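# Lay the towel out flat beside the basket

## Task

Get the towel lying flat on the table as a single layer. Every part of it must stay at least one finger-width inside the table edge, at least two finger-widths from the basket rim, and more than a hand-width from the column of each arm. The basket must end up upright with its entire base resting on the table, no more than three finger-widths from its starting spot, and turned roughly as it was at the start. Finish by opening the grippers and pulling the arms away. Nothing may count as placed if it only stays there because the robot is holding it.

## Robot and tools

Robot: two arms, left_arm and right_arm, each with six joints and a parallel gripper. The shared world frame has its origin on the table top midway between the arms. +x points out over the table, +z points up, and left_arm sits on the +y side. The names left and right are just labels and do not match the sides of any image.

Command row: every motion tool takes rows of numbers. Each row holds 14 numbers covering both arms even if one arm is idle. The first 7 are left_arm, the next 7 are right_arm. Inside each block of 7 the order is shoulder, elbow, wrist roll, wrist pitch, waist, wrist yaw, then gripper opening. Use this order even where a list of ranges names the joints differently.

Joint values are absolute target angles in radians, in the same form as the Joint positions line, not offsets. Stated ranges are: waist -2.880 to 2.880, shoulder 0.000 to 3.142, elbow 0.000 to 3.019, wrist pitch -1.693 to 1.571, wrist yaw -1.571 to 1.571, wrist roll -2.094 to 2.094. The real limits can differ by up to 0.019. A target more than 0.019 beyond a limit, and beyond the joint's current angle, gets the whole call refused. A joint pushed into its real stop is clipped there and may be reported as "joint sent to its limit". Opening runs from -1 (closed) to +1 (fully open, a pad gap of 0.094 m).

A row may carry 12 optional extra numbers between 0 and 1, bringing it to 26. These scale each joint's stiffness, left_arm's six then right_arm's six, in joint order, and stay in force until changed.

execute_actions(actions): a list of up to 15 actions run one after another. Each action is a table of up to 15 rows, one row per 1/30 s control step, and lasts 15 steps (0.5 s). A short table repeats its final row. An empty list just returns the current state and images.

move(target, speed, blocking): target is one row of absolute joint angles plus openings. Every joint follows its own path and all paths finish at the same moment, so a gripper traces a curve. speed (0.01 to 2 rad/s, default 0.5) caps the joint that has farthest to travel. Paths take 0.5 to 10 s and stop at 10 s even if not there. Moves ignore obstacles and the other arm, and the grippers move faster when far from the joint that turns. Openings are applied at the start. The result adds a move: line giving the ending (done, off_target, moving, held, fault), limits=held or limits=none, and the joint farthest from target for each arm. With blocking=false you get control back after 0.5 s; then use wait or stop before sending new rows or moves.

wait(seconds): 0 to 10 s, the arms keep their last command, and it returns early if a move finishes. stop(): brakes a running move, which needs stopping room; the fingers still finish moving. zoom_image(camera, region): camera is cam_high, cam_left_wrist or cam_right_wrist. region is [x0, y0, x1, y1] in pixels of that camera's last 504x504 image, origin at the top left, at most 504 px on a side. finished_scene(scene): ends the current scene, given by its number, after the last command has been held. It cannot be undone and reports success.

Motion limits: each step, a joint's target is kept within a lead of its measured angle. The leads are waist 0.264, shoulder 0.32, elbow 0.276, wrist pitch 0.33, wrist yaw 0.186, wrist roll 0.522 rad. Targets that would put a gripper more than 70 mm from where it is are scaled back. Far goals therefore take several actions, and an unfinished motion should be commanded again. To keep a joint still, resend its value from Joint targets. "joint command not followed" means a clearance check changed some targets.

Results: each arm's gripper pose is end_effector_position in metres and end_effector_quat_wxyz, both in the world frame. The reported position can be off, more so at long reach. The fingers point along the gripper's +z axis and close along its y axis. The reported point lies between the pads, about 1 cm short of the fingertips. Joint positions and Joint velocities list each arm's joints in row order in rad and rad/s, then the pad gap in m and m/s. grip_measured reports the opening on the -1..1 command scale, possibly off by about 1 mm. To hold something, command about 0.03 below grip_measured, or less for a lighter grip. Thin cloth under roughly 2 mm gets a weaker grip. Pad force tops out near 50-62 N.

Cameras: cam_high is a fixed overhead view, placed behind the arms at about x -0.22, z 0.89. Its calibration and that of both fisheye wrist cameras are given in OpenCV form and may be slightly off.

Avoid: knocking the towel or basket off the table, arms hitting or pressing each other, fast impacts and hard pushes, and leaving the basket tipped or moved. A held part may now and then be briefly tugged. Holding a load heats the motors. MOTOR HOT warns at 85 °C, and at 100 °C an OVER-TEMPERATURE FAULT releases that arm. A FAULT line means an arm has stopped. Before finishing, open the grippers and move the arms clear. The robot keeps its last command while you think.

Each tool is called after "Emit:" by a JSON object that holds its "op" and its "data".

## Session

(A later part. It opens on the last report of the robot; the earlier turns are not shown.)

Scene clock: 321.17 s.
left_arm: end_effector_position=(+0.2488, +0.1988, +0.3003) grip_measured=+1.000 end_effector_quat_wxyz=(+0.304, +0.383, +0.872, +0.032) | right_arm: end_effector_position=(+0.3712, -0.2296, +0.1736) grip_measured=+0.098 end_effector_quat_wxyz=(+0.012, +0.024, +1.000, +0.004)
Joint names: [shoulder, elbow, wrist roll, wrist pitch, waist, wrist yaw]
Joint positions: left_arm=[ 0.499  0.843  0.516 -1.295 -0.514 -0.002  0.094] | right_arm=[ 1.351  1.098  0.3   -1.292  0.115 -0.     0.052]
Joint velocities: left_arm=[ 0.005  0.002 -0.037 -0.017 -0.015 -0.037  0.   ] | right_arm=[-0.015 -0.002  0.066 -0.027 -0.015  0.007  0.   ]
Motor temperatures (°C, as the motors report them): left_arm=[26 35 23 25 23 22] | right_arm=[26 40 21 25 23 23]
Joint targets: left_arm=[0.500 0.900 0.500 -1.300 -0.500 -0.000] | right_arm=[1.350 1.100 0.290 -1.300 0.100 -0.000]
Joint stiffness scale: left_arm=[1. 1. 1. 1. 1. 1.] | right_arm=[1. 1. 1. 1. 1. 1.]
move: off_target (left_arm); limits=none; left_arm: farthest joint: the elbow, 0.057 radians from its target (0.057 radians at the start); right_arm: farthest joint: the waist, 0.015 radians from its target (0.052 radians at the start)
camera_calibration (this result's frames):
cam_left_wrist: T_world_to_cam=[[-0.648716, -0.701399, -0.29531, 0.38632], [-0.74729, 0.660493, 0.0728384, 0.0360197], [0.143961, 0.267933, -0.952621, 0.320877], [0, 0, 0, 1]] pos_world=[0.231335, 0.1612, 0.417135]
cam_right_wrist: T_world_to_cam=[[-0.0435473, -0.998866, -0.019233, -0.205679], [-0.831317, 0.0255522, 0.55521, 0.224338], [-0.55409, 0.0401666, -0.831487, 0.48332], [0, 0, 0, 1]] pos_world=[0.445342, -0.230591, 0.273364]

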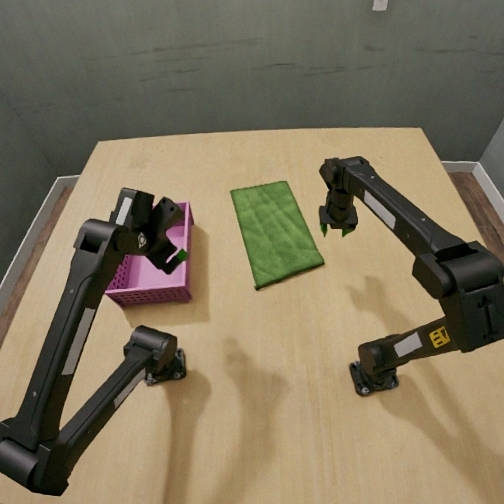

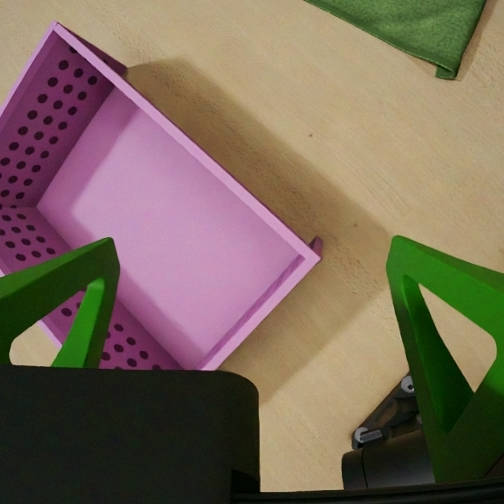

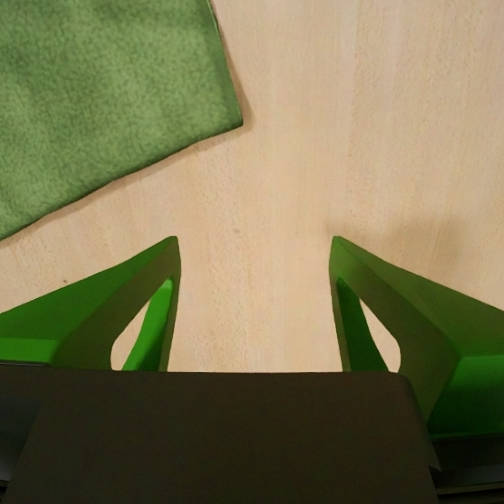

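Emit:
{"op": "move", "data": {"target": [1.2,1.0,0.49,-1.37,-0.99,0,1,1.0,1.0,0.29,-1.4,-0.4,0,0.1], "speed": 0.6}}

Emit:
{"op": "move", "data": {"target": [1.51,0.86,0.49,-0.91,-0.99,0,1,1.0,1.0,0.29,-1.4,-0.4,0,0.1], "speed": 0.3}}

Scene clock: 327.37 s.
left_arm: end_effector_position=(+0.2540, +0.0513, +0.1651) grip_measured=+1.000 end_effector_quat_wxyz=(-0.025, +0.599, +0.800, +0.004) | right_arm: end_effector_position=(+0.2919, -0.4005, +0.2419) grip_measured=+0.098 end_effector_quat_wxyz=(+0.086, +0.273, +0.958, +0.002)
Joint names: [shoulder, elbow, wrist roll, wrist pitch, waist, wrist yaw]
Joint positions: left_arm=[ 1.208  0.949  0.506 -1.362 -0.982 -0.001  0.094] | right_arm=[ 1.005  0.998  0.3   -1.392 -0.392 -0.     0.052]
Joint velocities: left_arm=[-0.005  0.007 -0.007  0.017 -0.005  0.007  0.   ] | right_arm=[-0.015 -0.017  0.022 -0.017 -0.005 -0.037  0.001]
Motor temperatures (°C, as the motors report them): left_arm=[26 35 23 25 23 22] | right_arm=[26 40 21 25 23 23]
Joint targets: left_arm=[1.200 1.000 0.490 -1.370 -0.990 0.000] | right_arm=[1.000 1.000 0.290 -1.400 -0.400 0.000]
Joint stiffness scale: left_arm=[1. 1. 1. 1. 1. 1.] | right_arm=[1. 1. 1. 1. 1. 1.]
move: off_target (left_arm); limits=none; left_arm: farthest joint: the elbow, 0.051 radians from its target (0.157 radians at the start); right_arm: farthest joint: the wrist roll, 0.010 radians from its target (0.010 radians at the start)
camera_calibration (this result's frames):
cam_left_wrist: T_world_to_cam=[[-0.961182, -0.2753, 0.0184286, 0.252011], [-0.203736, 0.753191, 0.625456, -0.0869132], [-0.186068, 0.597422, -0.780042, 0.269349], [0, 0, 0, 1]] pos_world=[0.274638, -0.0260739, 0.259819]
cam_right_wrist: T_world_to_cam=[[-0.517341, -0.853566, -0.0615034, -0.171818], [-0.784337, 0.444179, 0.433036, 0.308353], [-0.342306, 0.272267, -0.899276, 0.550608], [0, 0, 0, 1]] pos_world=[0.34144, -0.433534, 0.351054]

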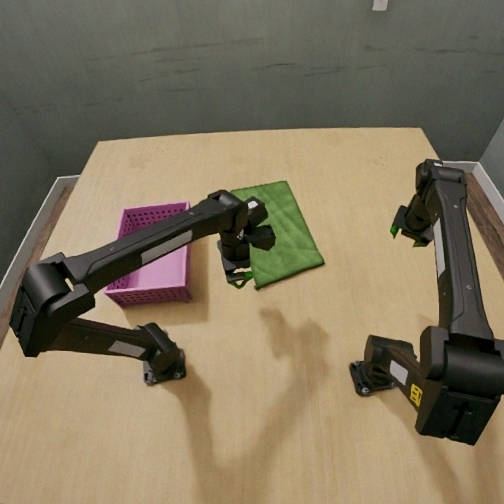

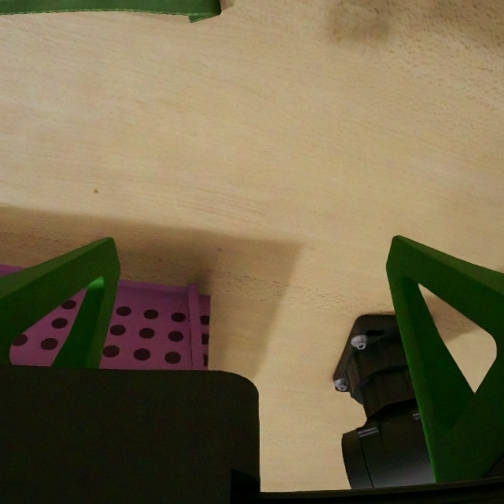

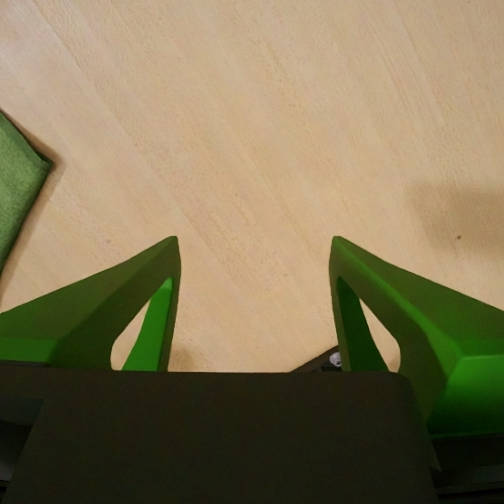

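Scene clock: 329.27 s.
left_arm: end_effector_position=(+0.2970, +0.0088, +0.0352) grip_measured=+1.000 end_effector_quat_wxyz=(-0.001, +0.599, +0.801, +0.001) | right_arm: end_effector_position=(+0.2919, -0.4005, +0.2419) grip_measured=+0.098 end_effector_quat_wxyz=(+0.086, +0.273, +0.958, +0.002)
Joint names: [shoulder, elbow, wrist roll, wrist pitch, waist, wrist yaw]
Joint positions: left_arm=[ 1.506  0.854  0.505 -0.92  -0.982 -0.001  0.094] | right_arm=[ 1.005  0.998  0.3   -1.392 -0.392 -0.     0.052]
Joint velocities: left_arm=[-0.005  0.017  0.007  0.002 -0.015 -0.007  0.   ] | right_arm=[ 0.005 -0.012  0.037 -0.017 -0.005  0.051 -0.   ]
Motor temperatures (°C, as the motors report them): left_arm=[26 35 23 25 23 22] | right_arm=[26 40 21 25 23 23]
Joint targets: left_arm=[1.510 0.860 0.490 -0.910 -0.990 0.000] | right_arm=[1.000 1.000 0.290 -1.400 -0.400 0.000]
Joint stiffness scale: left_arm=[1. 1. 1. 1. 1. 1.] | right_arm=[1. 1. 1. 1. 1. 1.]
move: done; limits=none; left_arm: farthest joint: the wrist roll, 0.015 radians from its target (0.016 radians at the start); right_arm: farthest joint: the wrist roll, 0.010 radians from its target (0.010 radians at the start)
camera_calibration (this result's frames):
cam_left_wrist: T_world_to_cam=[[-0.961301, -0.275445, -0.00549453, 0.284859], [-0.225162, 0.774011, 0.591785, 0.0424903], [-0.158751, 0.570121, -0.806077, 0.194369], [0, 0, 0, 1]] pos_world=[0.314259, -0.0652388, 0.133097]
cam_right_wrist: T_world_to_cam=[[-0.517341, -0.853566, -0.0615034, -0.171818], [-0.784337, 0.444179, 0.433036, 0.308353], [-0.342306, 0.272267, -0.899276, 0.550608], [0, 0, 0, 1]] pos_world=[0.34144, -0.433534, 0.351054]

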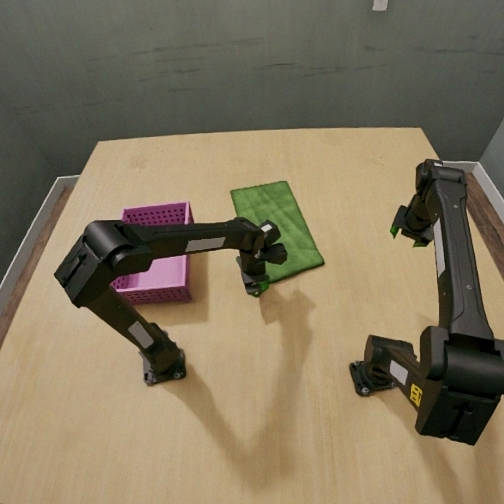

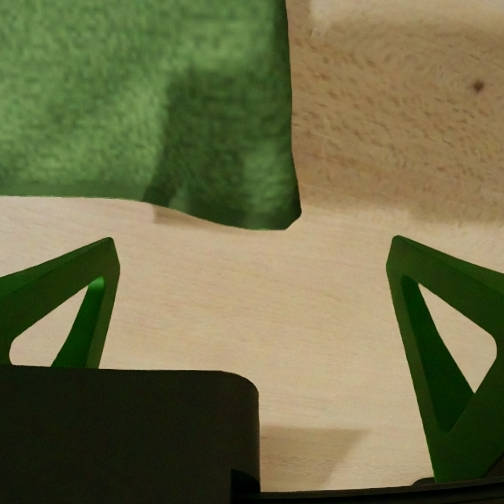

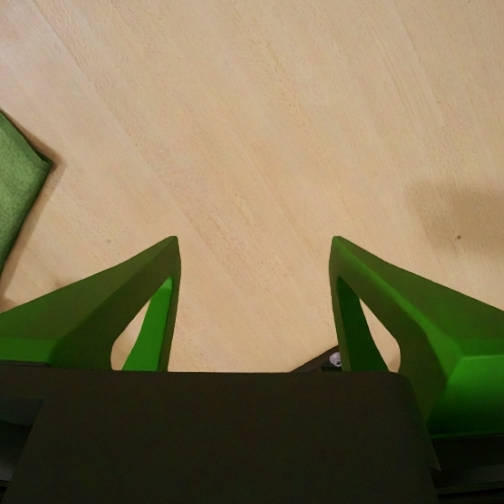

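Emit:
{"op": "move", "data": {"target": [1.56,0.855,0.48,-0.87,-1.01,0,1,1.0,1.0,0.29,-1.4,-0.4,0,0.1], "speed": 0.1}}

Emit:
{"op": "move", "data": {"target": [1.51,0.79,0.2,-0.87,-1.30,0,1,1.0,1.0,0.29,-1.4,-0.4,0,0.1], "speed": 0.12}}

Emit:
{"op": "move", "data": {"target": [0.9,0.8,0.2,-1.4,-1.3,0,1,1.0,1.0,0.29,-1.4,-0.4,0,0.1]}}

Emit:
{"op": "zoom_image", "data": {"camera": "cam_high", "region": [230,230,350,320]}}

Scene clock: 335.37 s.
left_arm: end_effector_position=(+0.2956, +0.0025, +0.0181) grip_measured=+1.000 end_effector_quat_wxyz=(-0.005, +0.601, +0.799, +0.001) | right_arm: end_effector_position=(+0.2919, -0.4005, +0.2419) grip_measured=+0.098 end_effector_quat_wxyz=(+0.086, +0.273, +0.958, +0.002)
Joint names: [shoulder, elbow, wrist roll, wrist pitch, waist, wrist yaw]
Joint positions: left_arm=[ 1.552  0.85   0.496 -0.88  -0.996 -0.001  0.094] | right_arm=[ 1.005  0.998  0.3   -1.392 -0.392 -0.     0.052]
Joint velocities: left_arm=[-0.015 -0.012 -0.081 -0.022 -0.015 -0.051  0.   ] | right_arm=[-0.015  0.002  0.037  0.002 -0.015 -0.022 -0.001]
Motor temperatures (°C, as the motors report them): left_arm=[26 34 23 25 23 22] | right_arm=[26 40 21 25 23 23]
Joint targets: left_arm=[1.560 0.855 0.480 -0.870 -1.010 0.000] | right_arm=[1.000 1.000 0.290 -1.400 -0.400 -0.000]
Joint stiffness scale: left_arm=[1. 1. 1. 1. 1. 1.] | right_arm=[1. 1. 1. 1. 1. 1.]
move: done; limits=none; left_arm: farthest joint: the wrist roll, 0.016 radians from its target (0.025 radians at the start); right_arm: farthest joint: the wrist roll, 0.010 radians from its target (0.010 radians at the start)
camera_calibration (this result's frames):
cam_left_wrist: T_world_to_cam=[[-0.962676, -0.270653, -0.00129116, 0.28209], [-0.217676, 0.771391, 0.597974, 0.0548052], [-0.160847, 0.575936, -0.801515, 0.184542], [0, 0, 0, 1]] pos_world=[0.313174, -0.072212, 0.115505]
cam_right_wrist: T_world_to_cam=[[-0.517341, -0.853566, -0.0615034, -0.171818], [-0.784337, 0.444179, 0.433036, 0.308353], [-0.342306, 0.272267, -0.899276, 0.550608], [0, 0, 0, 1]] pos_world=[0.34144, -0.433534, 0.351054]

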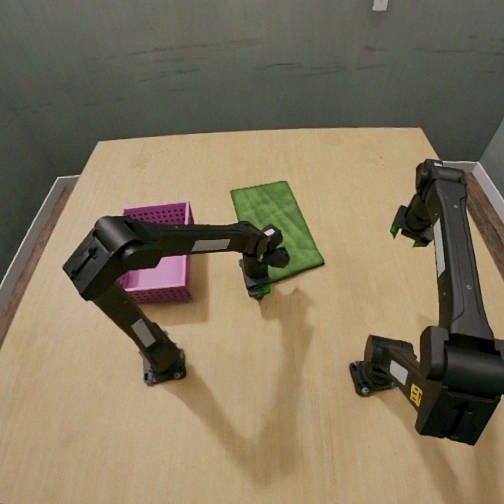

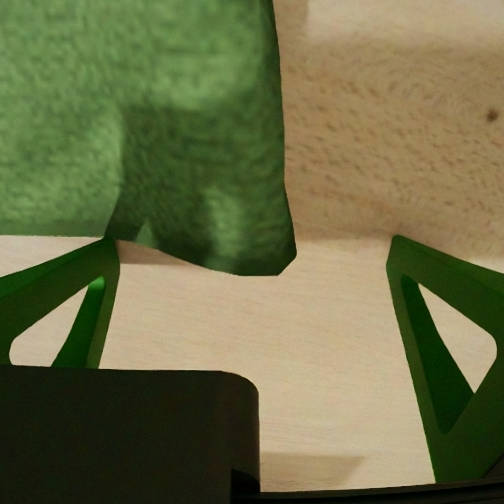

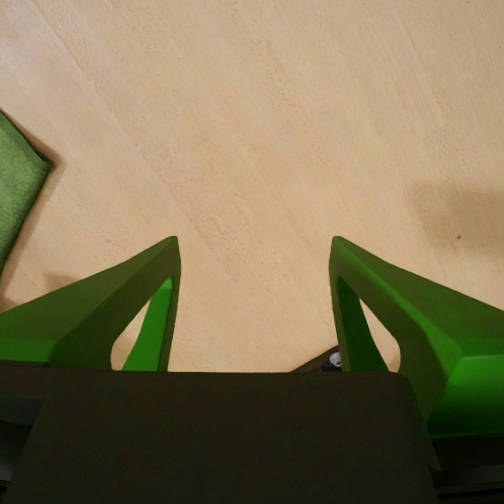

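Scene clock: 338.37 s.
left_arm: end_effector_position=(+0.2010, -0.0410, +0.0153) grip_measured=+1.000 end_effector_quat_wxyz=(-0.010, +0.604, +0.797, +0.008) | right_arm: end_effector_position=(+0.2919, -0.4005, +0.2419) grip_measured=+0.098 end_effector_quat_wxyz=(+0.086, +0.273, +0.958, +0.002)
Joint names: [shoulder, elbow, wrist roll, wrist pitch, waist, wrist yaw]
Joint positions: left_arm=[ 1.516  0.798  0.216 -0.877 -1.282 -0.007  0.094] | right_arm=[ 1.005  0.998  0.3   -1.392 -0.392 -0.     0.052]
Joint velocities: left_arm=[ 0.005 -0.002 -0.066  0.007 -0.005 -0.051  0.   ] | right_arm=[ 0.005 -0.002  0.051 -0.007 -0.015  0.066 -0.   ]
Motor temperatures (°C, as the motors report them): left_arm=[26 33 23 25 23 22] | right_arm=[25 40 21 25 23 23]
Joint targets: left_arm=[1.510 0.790 0.200 -0.870 -1.300 -0.000] | right_arm=[1.000 1.000 0.290 -1.400 -0.400 0.000]
Joint stiffness scale: left_arm=[1. 1. 1. 1. 1. 1.] | right_arm=[1. 1. 1. 1. 1. 1.]
move: done; limits=none; left_arm: farthest joint: the waist, 0.018 radians from its target (0.304 radians at the start); right_arm: farthest joint: the wrist roll, 0.010 radians from its target (0.010 radians at the start)
camera_calibration (this result's frames):
cam_left_wrist: T_world_to_cam=[[-0.964443, -0.264217, -0.00623196, 0.179895], [-0.212947, 0.762896, 0.610445, 0.0680358], [-0.156536, 0.590067, -0.792034, 0.191663], [0, 0, 0, 1]] pos_world=[0.217988, -0.117467, 0.111393]
cam_right_wrist: T_world_to_cam=[[-0.517341, -0.853566, -0.0615034, -0.171818], [-0.784337, 0.444179, 0.433036, 0.308353], [-0.342306, 0.272267, -0.899276, 0.550608], [0, 0, 0, 1]] pos_world=[0.34144, -0.433534, 0.351054]

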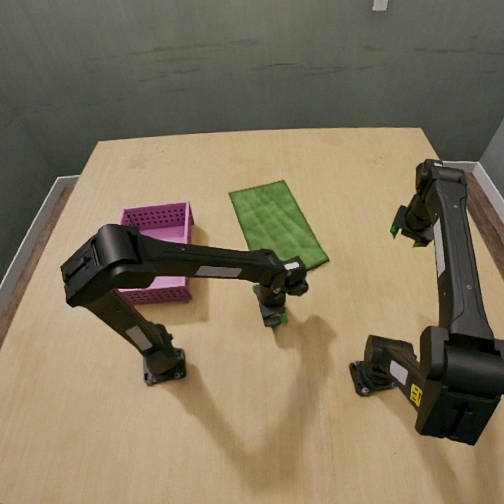

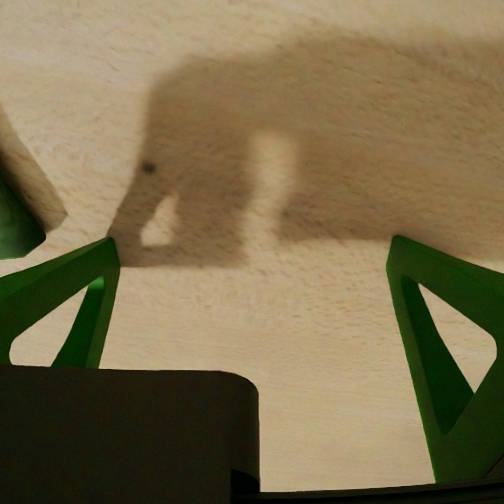

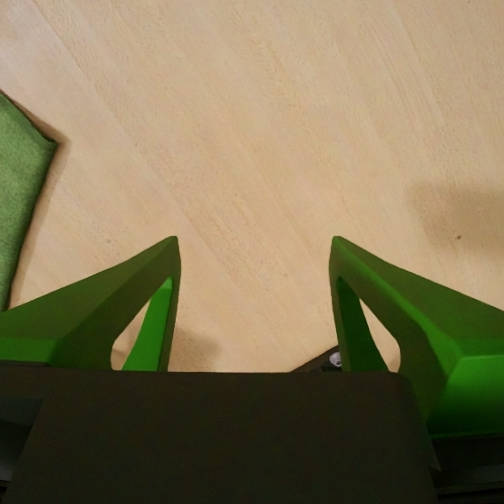

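Scene clock: 340.00 s.
left_arm: end_effector_position=(+0.1457, +0.0598, +0.1830) grip_measured=+1.000 end_effector_quat_wxyz=(+0.033, +0.604, +0.796, -0.014) | right_arm: end_effector_position=(+0.2919, -0.4005, +0.2419) grip_measured=+0.098 end_effector_quat_wxyz=(+0.086, +0.273, +0.958, +0.002)
Joint names: [shoulder, elbow, wrist roll, wrist pitch, waist, wrist yaw]
Joint positions: left_arm=[ 0.896  0.79   0.216 -1.393 -1.285 -0.002  0.094] | right_arm=[ 1.005  0.998  0.3   -1.392 -0.392 -0.     0.052]
Joint velocities: left_arm=[-0.015 -0.007  0.007 -0.017 -0.005 -0.037  0.   ] | right_arm=[-0.015 -0.017  0.022 -0.022  0.005 -0.007  0.   ]
Motor temperatures (°C, as the motors report them): left_arm=[26 33 23 25 23 22] | right_arm=[25 40 21 25 23 23]
Joint targets: left_arm=[0.900 0.800 0.200 -1.400 -1.300 0.000] | right_arm=[1.000 1.000 0.290 -1.400 -0.400 -0.000]
Joint stiffness scale: left_arm=[1. 1. 1. 1. 1. 1.] | right_arm=[1. 1. 1. 1. 1. 1.]
move: done; limits=none; left_arm: farthest joint: the wrist roll, 0.016 radians from its target (0.016 radians at the start); right_arm: farthest joint: the wrist roll, 0.010 radians from its target (0.010 radians at the start)
camera_calibration (this result's frames):
cam_left_wrist: T_world_to_cam=[[-0.964456, -0.263206, -0.0233822, 0.157307], [-0.234858, 0.813288, 0.532357, -0.108572], [-0.121103, 0.518926, -0.846197, 0.265403], [0, 0, 0, 1]] pos_world=[0.158358, -0.00801994, 0.286061]
cam_right_wrist: T_world_to_cam=[[-0.517341, -0.853566, -0.0615034, -0.171818], [-0.784337, 0.444179, 0.433036, 0.308353], [-0.342306, 0.272267, -0.899276, 0.550608], [0, 0, 0, 1]] pos_world=[0.34144, -0.433534, 0.351054]

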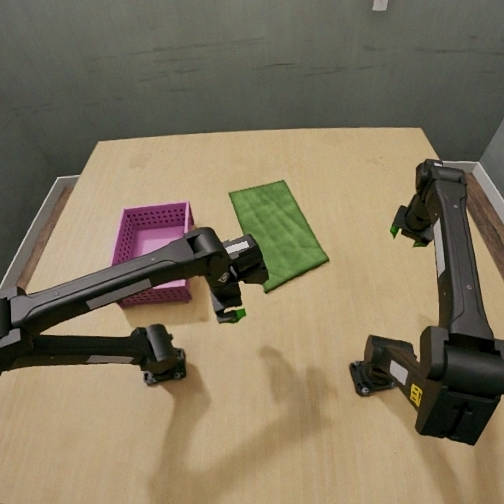

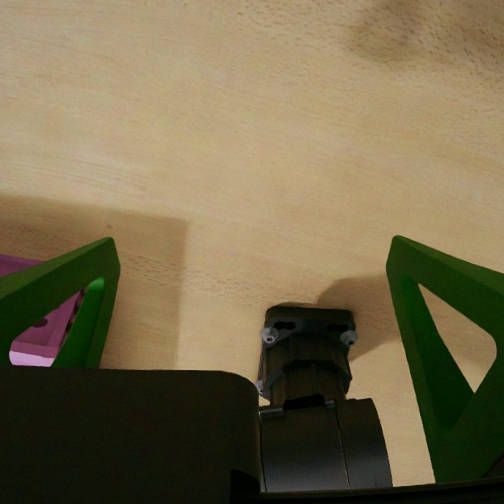

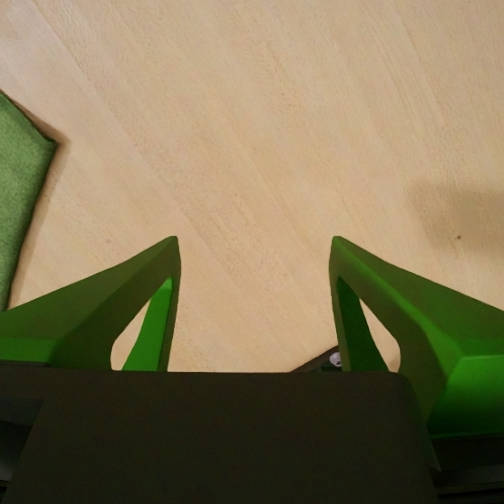

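Region (230, 230, 350, 320) of cam_high's 504x504 image, scaled by 4.200, with more detail than that image has; it fills the top 378 rows of this view, and the rest is white.

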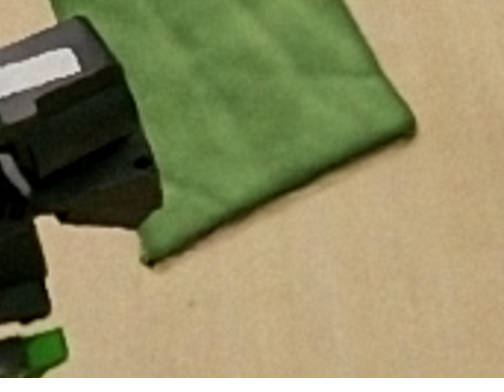

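Emit:
{"op": "move", "data": {"target": [1.56,1.03,-1.03,-0.98,-0.905,0,0.2,1.69,1.2,-0.06,-1.02,0.14,0,0.2], "speed": 0.5}}

Scene clock: 347.47 s.
left_arm: end_effector_position=(+0.3437, +0.0007, +0.0578) grip_measured=+0.202 end_effector_quat_wxyz=(+0.004, -0.150, +0.989, -0.003) | right_arm: end_effector_position=(+0.4499, -0.2010, +0.0631) grip_measured=+0.198 end_effector_quat_wxyz=(+0.008, -0.159, +0.987, +0.001)
Joint names: [shoulder, elbow, wrist roll, wrist pitch, waist, wrist yaw]
Joint positions: left_arm=[ 1.556  0.985 -1.014 -0.989 -0.916 -0.002  0.056] | right_arm=[ 1.679  1.156 -0.05  -1.031  0.132 -0.     0.056]
Joint velocities: left_arm=[ 0.005  0.002  0.11  -0.017 -0.005 -0.037  0.   ] | right_arm=[ 0.005  0.007 -0.022 -0.007  0.005 -0.022  0.   ]
Motor temperatures (°C, as the motors report them): left_arm=[26 33 23 25 23 22] | right_arm=[25 40 21 25 23 23]
Joint targets: left_arm=[1.560 1.030 -1.030 -0.980 -0.905 -0.000] | right_arm=[1.690 1.200 -0.060 -1.020 0.140 -0.000]
Joint stiffness scale: left_arm=[1. 1. 1. 1. 1. 1.] | right_arm=[1. 1. 1. 1. 1. 1.]
move: off_target (left_arm, right_arm); limits=none; left_arm: farthest joint: the elbow, 0.045 radians from its target (0.240 radians at the start); right_arm: farthest joint: the elbow, 0.044 radians from its target (0.202 radians at the start)
camera_calibration (this result's frames):
cam_left_wrist: T_world_to_cam=[[0.289504, -0.957175, 0.00202827, -0.102196], [-0.777241, -0.233844, 0.584135, 0.236804], [-0.558645, -0.170686, -0.811654, 0.362944], [0, 0, 0, 1]] pos_world=[0.416397, 0.0195051, 0.156467]
cam_right_wrist: T_world_to_cam=[[0.3176, -0.948163, -0.0107841, -0.328674], [-0.782475, -0.268491, 0.561824, 0.268896], [-0.535596, -0.169997, -0.827186, 0.383088], [0, 0, 0, 1]] pos_world=[0.519972, -0.174317, 0.162268]

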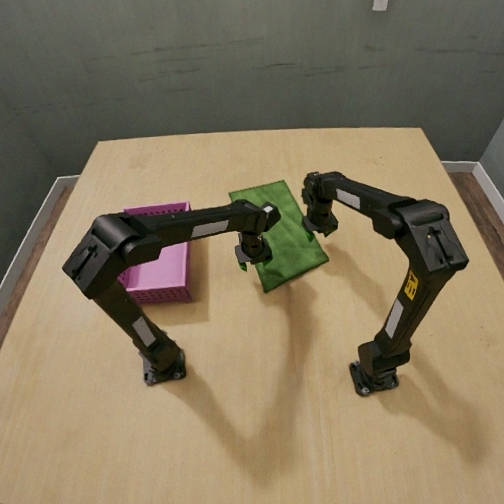

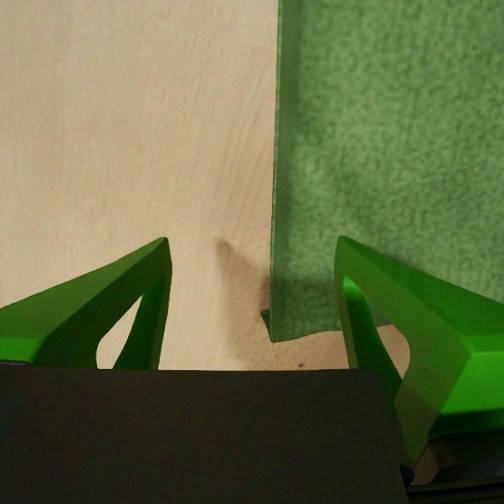

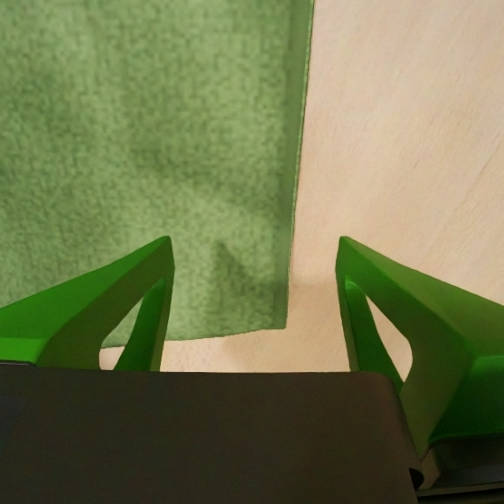

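Emit:
{"op": "move", "data": {"target": [1.67,0.97,-1.03,-0.8,-0.905,0,0.2,1.79,1.125,-0.06,-0.85,0.095,0,0.2], "speed": 0.15}}

Emit:
{"op": "move", "data": {"target": [1.67,0.97,-1.03,-0.8,-0.905,0,-1,1.79,1.125,-0.06,-0.85,0.095,0,-1]}}

Emit:
{"op": "move", "data": {"target": [1.47,1.17,-1.03,-1.2,-0.93,0,-1,1.53,1.25,-0.06,-1.2,0.12,0,-1], "speed": 0.2}}

Emit:
{"op": "zoom_image", "data": {"camera": "cam_high", "region": [210,170,360,320]}}

Scene clock: 353.73 s.
left_arm: end_effector_position=(+0.3616, -0.0148, +0.0176) grip_measured=+0.202 end_effector_quat_wxyz=(+0.022, -0.150, +0.988, -0.024) | right_arm: end_effector_position=(+0.4710, -0.2045, +0.0171) grip_measured=+0.198 end_effector_quat_wxyz=(+0.034, -0.151, +0.988, +0.004)
Joint names: [shoulder, elbow, wrist roll, wrist pitch, waist, wrist yaw]
Joint positions: left_arm=[ 1.647  0.968 -1.016 -0.827 -0.916 -0.002  0.056] | right_arm=[ 1.763  1.127 -0.052 -0.867  0.113 -0.002  0.056]
Joint velocities: left_arm=[ 0.005 -0.007 -0.051 -0.022 -0.005  0.037 -0.001] | right_arm=[-0.015  0.002  0.022  0.017  0.005 -0.066  0.   ]
Motor temperatures (°C, as the motors report them): left_arm=[26 33 23 25 23 22] | right_arm=[26 41 21 25 23 23]
Joint targets: left_arm=[1.670 0.970 -1.030 -0.800 -0.905 -0.000] | right_arm=[1.790 1.125 -0.060 -0.850 0.095 -0.000]
Joint stiffness scale: left_arm=[1. 1. 1. 1. 1. 1.] | right_arm=[1. 1. 1. 1. 1. 1.]
move: off_target (left_arm, right_arm); limits=none; left_arm: farthest joint: the wrist pitch, 0.027 radians from its target (0.189 radians at the start); right_arm: farthest joint: the shoulder, 0.027 radians from its target (0.111 radians at the start)
camera_calibration (this result's frames):
cam_left_wrist: T_world_to_cam=[[0.290279, -0.955711, 0.0485246, -0.123214], [-0.800532, -0.214739, 0.559495, 0.2797], [-0.524296, -0.201255, -0.827412, 0.325078], [0, 0, 0, 1]] pos_world=[0.430112, 0.00772929, 0.118461]
cam_right_wrist: T_world_to_cam=[[0.301835, -0.953313, -0.00942846, -0.332826], [-0.813515, -0.262704, 0.518826, 0.326833], [-0.49708, -0.14893, -0.854828, 0.342453], [0, 0, 0, 1]] pos_world=[0.536569, -0.180426, 0.120031]

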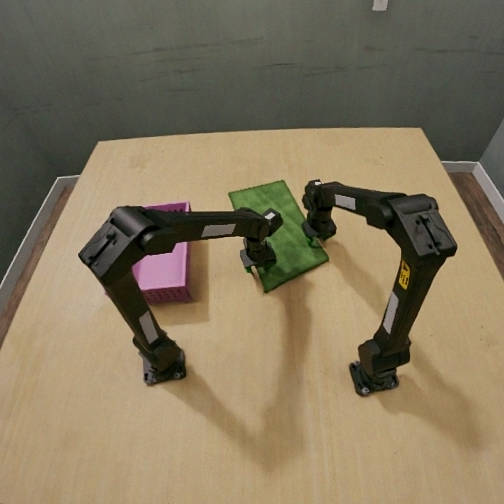

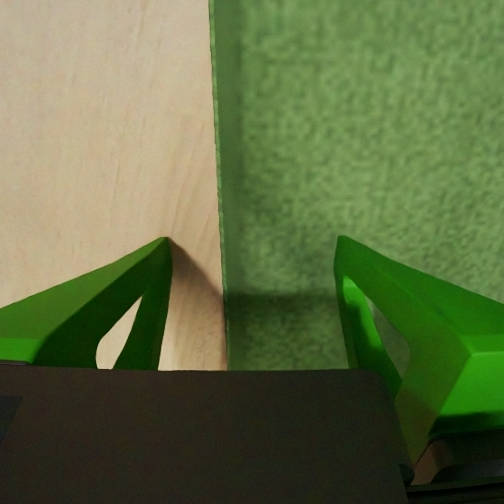

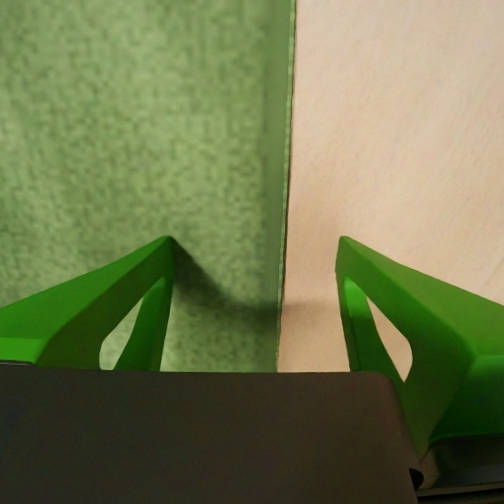

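Scene clock: 354.43 s.
left_arm: end_effector_position=(+0.3629, -0.0164, +0.0182) grip_measured=-0.975 end_effector_quat_wxyz=(+0.024, -0.151, +0.988, -0.028) | right_arm: end_effector_position=(+0.4719, -0.2041, +0.0172) grip_measured=-0.978 end_effector_quat_wxyz=(+0.035, -0.151, +0.988, +0.006)
Joint names: [shoulder, elbow, wrist roll, wrist pitch, waist, wrist yaw]
Joint positions: left_arm=[ 1.646  0.968 -1.016 -0.819 -0.916 -0.     0.001] | right_arm=[ 1.763  1.127 -0.052 -0.863  0.113 -0.004  0.001]
Joint velocities: left_arm=[-0.005 -0.002 -0.066 -0.017 -0.005  0.037 -0.   ] | right_arm=[-0.015 -0.012  0.007 -0.032  0.015 -0.022  0.001]
Motor temperatures (°C, as the motors report them): left_arm=[26 33 23 25 23 22] | right_arm=[26 41 21 25 23 23]
Joint targets: left_arm=[1.670 0.970 -1.030 -0.800 -0.905 -0.000] | right_arm=[1.790 1.125 -0.060 -0.850 0.095 -0.000]
Joint stiffness scale: left_arm=[1. 1. 1. 1. 1. 1.] | right_arm=[1. 1. 1. 1. 1. 1.]
move: off_target (left_arm, right_arm); limits=none; left_arm: farthest joint: the shoulder, 0.024 radians from its target (0.023 radians at the start); right_arm: farthest joint: the shoulder, 0.027 radians from its target (0.027 radians at the start)
camera_calibration (this result's frames):
cam_left_wrist: T_world_to_cam=[[0.29022, -0.955251, 0.0571686, -0.125272], [-0.803342, -0.210734, 0.556985, 0.281155], [-0.520013, -0.207574, -0.828553, 0.32427], [0, 0, 0, 1]] pos_world=[0.430844, 0.0068933, 0.119237]
cam_right_wrist: T_world_to_cam=[[0.301656, -0.953347, -0.0114942, -0.332557], [-0.815192, -0.264156, 0.515445, 0.328161], [-0.494434, -0.146117, -0.856846, 0.342358], [0, 0, 0, 1]] pos_world=[0.537106, -0.180332, 0.120377]

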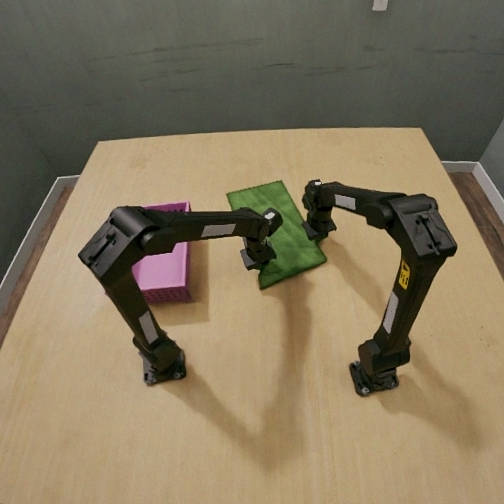

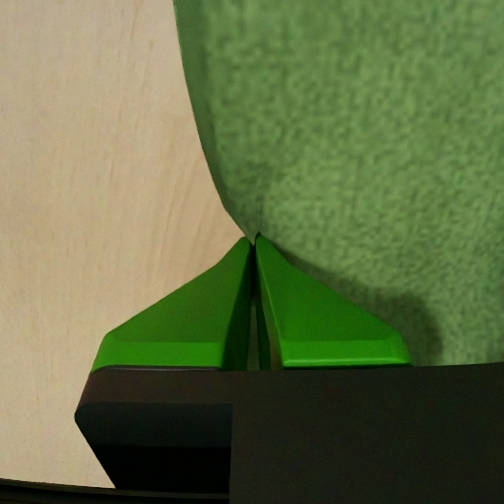

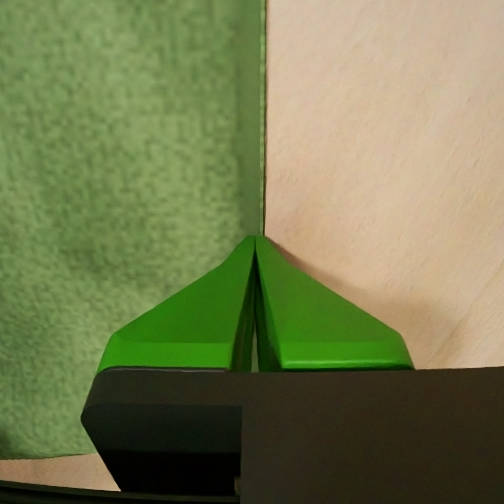

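Scene clock: 356.73 s.
left_arm: end_effector_position=(+0.3510, -0.0062, +0.1307) grip_measured=-0.975 end_effector_quat_wxyz=(+0.004, -0.151, +0.989, -0.004) | right_arm: end_effector_position=(+0.4374, -0.2129, +0.1378) grip_measured=-0.978 end_effector_quat_wxyz=(+0.020, -0.151, +0.988, +0.004)
Joint names: [shoulder, elbow, wrist roll, wrist pitch, waist, wrist yaw]
Joint positions: left_arm=[ 1.489  1.122 -1.016 -1.192 -0.916 -0.     0.001] | right_arm=[ 1.545  1.206 -0.052 -1.191  0.113 -0.004  0.001]
Joint velocities: left_arm=[-0.015  0.002 -0.007 -0.012 -0.005  0.037  0.   ] | right_arm=[ 0.005 -0.012 -0.022 -0.007 -0.005  0.037  0.   ]
Motor temperatures (°C, as the motors report them): left_arm=[26 33 23 25 23 22] | right_arm=[26 41 21 25 23 23]
Joint targets: left_arm=[1.470 1.170 -1.030 -1.200 -0.930 0.000] | right_arm=[1.530 1.250 -0.060 -1.200 0.120 -0.000]
Joint stiffness scale: left_arm=[1. 1. 1. 1. 1. 1.] | right_arm=[1. 1. 1. 1. 1. 1.]
move: off_target (left_arm, right_arm); limits=none; left_arm: farthest joint: the elbow, 0.048 radians from its target (0.202 radians at the start); right_arm: farthest joint: the elbow, 0.044 radians from its target (0.123 radians at the start)
camera_calibration (this result's frames):
cam_left_wrist: T_world_to_cam=[[0.291671, -0.956508, 0.00455458, -0.112104], [-0.776501, -0.233995, 0.585058, 0.197923], [-0.558547, -0.174181, -0.810979, 0.424871], [0, 0, 0, 1]] pos_world=[0.423695, 0.0130894, 0.229275]
cam_right_wrist: T_world_to_cam=[[0.301272, -0.953446, -0.0132875, -0.328778], [-0.798767, -0.259958, 0.54258, 0.225547], [-0.520775, -0.15285, -0.839899, 0.4351], [0, 0, 0, 1]] pos_world=[0.505801, -0.188334, 0.238694]

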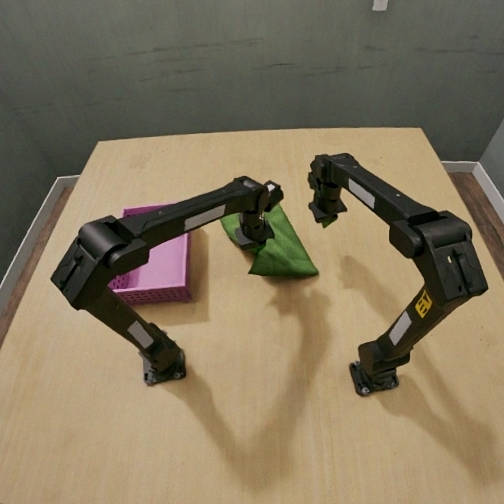

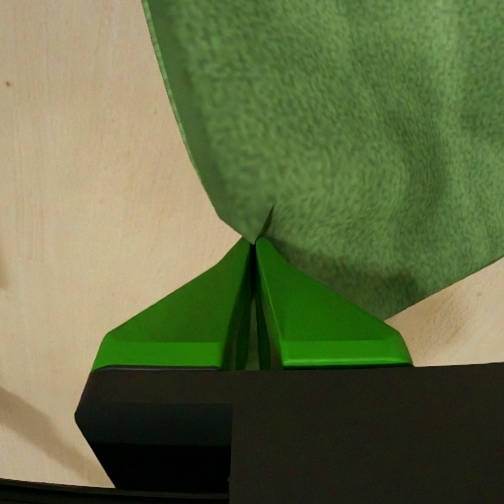

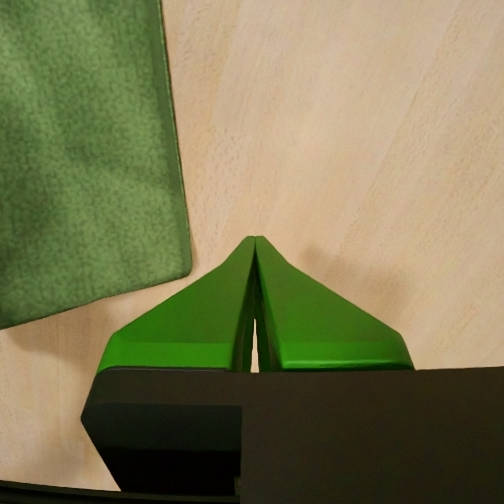

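Region (210, 170, 360, 320) of cam_high's 504x504 image, scaled by 3.360, with more detail than that image has.

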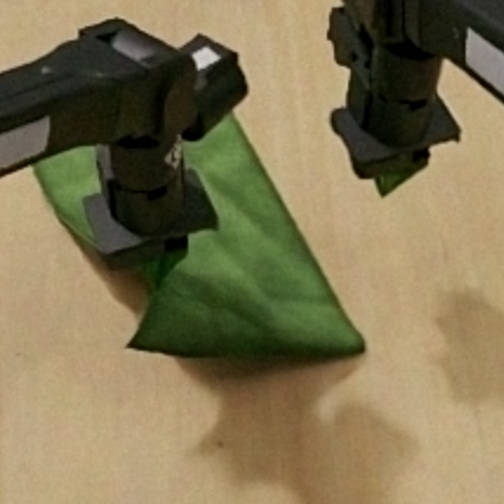

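Emit:
{"op": "move", "data": {"target": [1.68,1.08,-0.8,-0.95,-0.75,0,-1,1.53,1.25,0.1,-1.2,0.2,0,0.2], "speed": 0.2}}

Emit:
{"op": "zoom_image", "data": {"camera": "cam_high", "region": [210,170,360,320]}}

Scene clock: 361.77 s.
left_arm: end_effector_position=(+0.4134, +0.0307, +0.0386) grip_measured=-0.975 end_effector_quat_wxyz=(+0.004, -0.128, +0.992, -0.003) | right_arm: end_effector_position=(+0.4281, -0.1813, +0.1378) grip_measured=+0.198 end_effector_quat_wxyz=(+0.019, -0.117, +0.993, +0.006)
Joint names: [shoulder, elbow, wrist roll, wrist pitch, waist, wrist yaw]
Joint positions: left_arm=[ 1.674  1.074 -0.815 -0.96  -0.761 -0.     0.001] | right_arm=[ 1.545  1.206  0.09  -1.191  0.186 -0.004  0.056]
Joint velocities: left_arm=[ 0.005 -0.007 -0.051  0.002 -0.005 -0.037  0.   ] | right_arm=[-0.005 -0.002 -0.037 -0.022 -0.015 -0.007  0.001]
Motor temperatures (°C, as the motors report them): left_arm=[26 33 23 25 23 22] | right_arm=[26 41 21 25 23 23]
Joint targets: left_arm=[1.680 1.080 -0.800 -0.950 -0.750 0.000] | right_arm=[1.530 1.250 0.100 -1.200 0.200 0.000]
Joint stiffness scale: left_arm=[1. 1. 1. 1. 1. 1.] | right_arm=[1. 1. 1. 1. 1. 1.]
move: off_target (right_arm); limits=none; left_arm: farthest joint: the wrist roll, 0.015 radians from its target (0.216 radians at the start); right_arm: farthest joint: the elbow, 0.044 radians from its target (0.044 radians at the start)
camera_calibration (this result's frames):
cam_left_wrist: T_world_to_cam=[[0.246865, -0.969047, 0.00255699, -0.0756711], [-0.786998, -0.198947, 0.583998, 0.312164], [-0.565413, -0.146181, -0.811751, 0.393449], [0, 0, 0, 1]] pos_world=[0.486814, 0.04629, 0.137273]
cam_right_wrist: T_world_to_cam=[[0.235222, -0.971758, -0.0189002, -0.270108], [-0.813616, -0.207505, 0.543112, 0.24209], [-0.531696, -0.112374, -0.839447, 0.447014], [0, 0, 0, 1]] pos_world=[0.498179, -0.162012, 0.238658]

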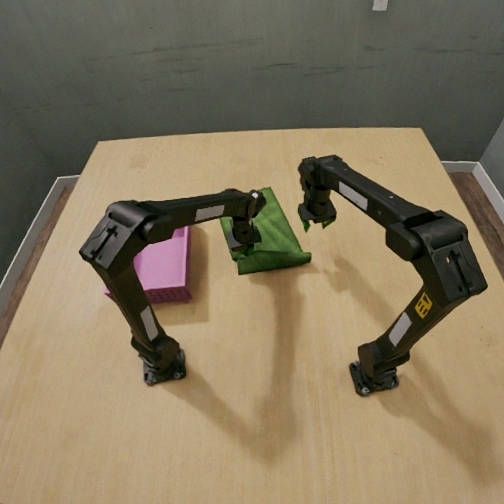

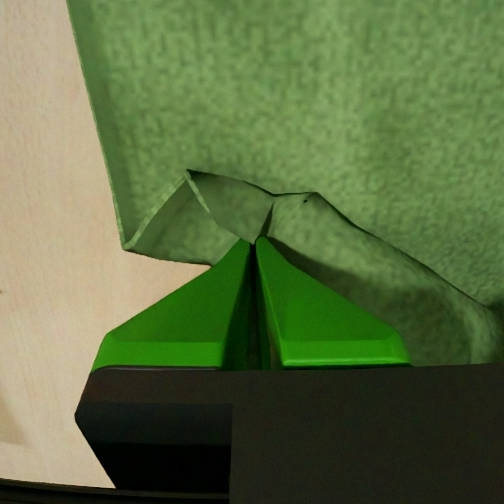

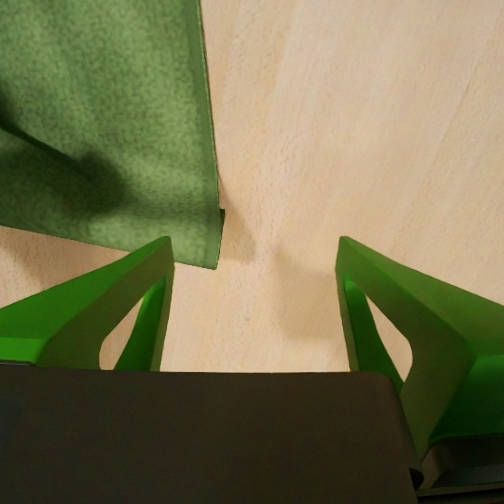

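Region (210, 170, 360, 320) of cam_high's 504x504 image, scaled by 3.360, with more detail than that image has.

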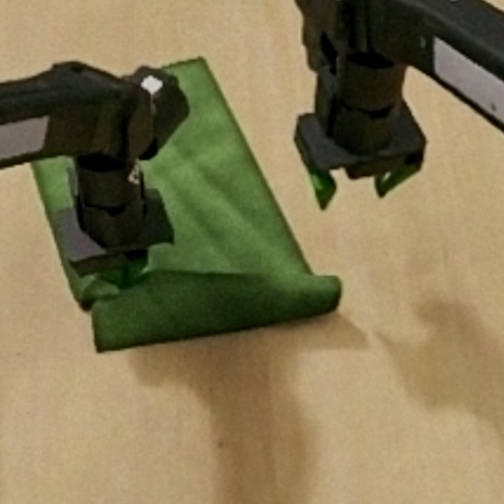

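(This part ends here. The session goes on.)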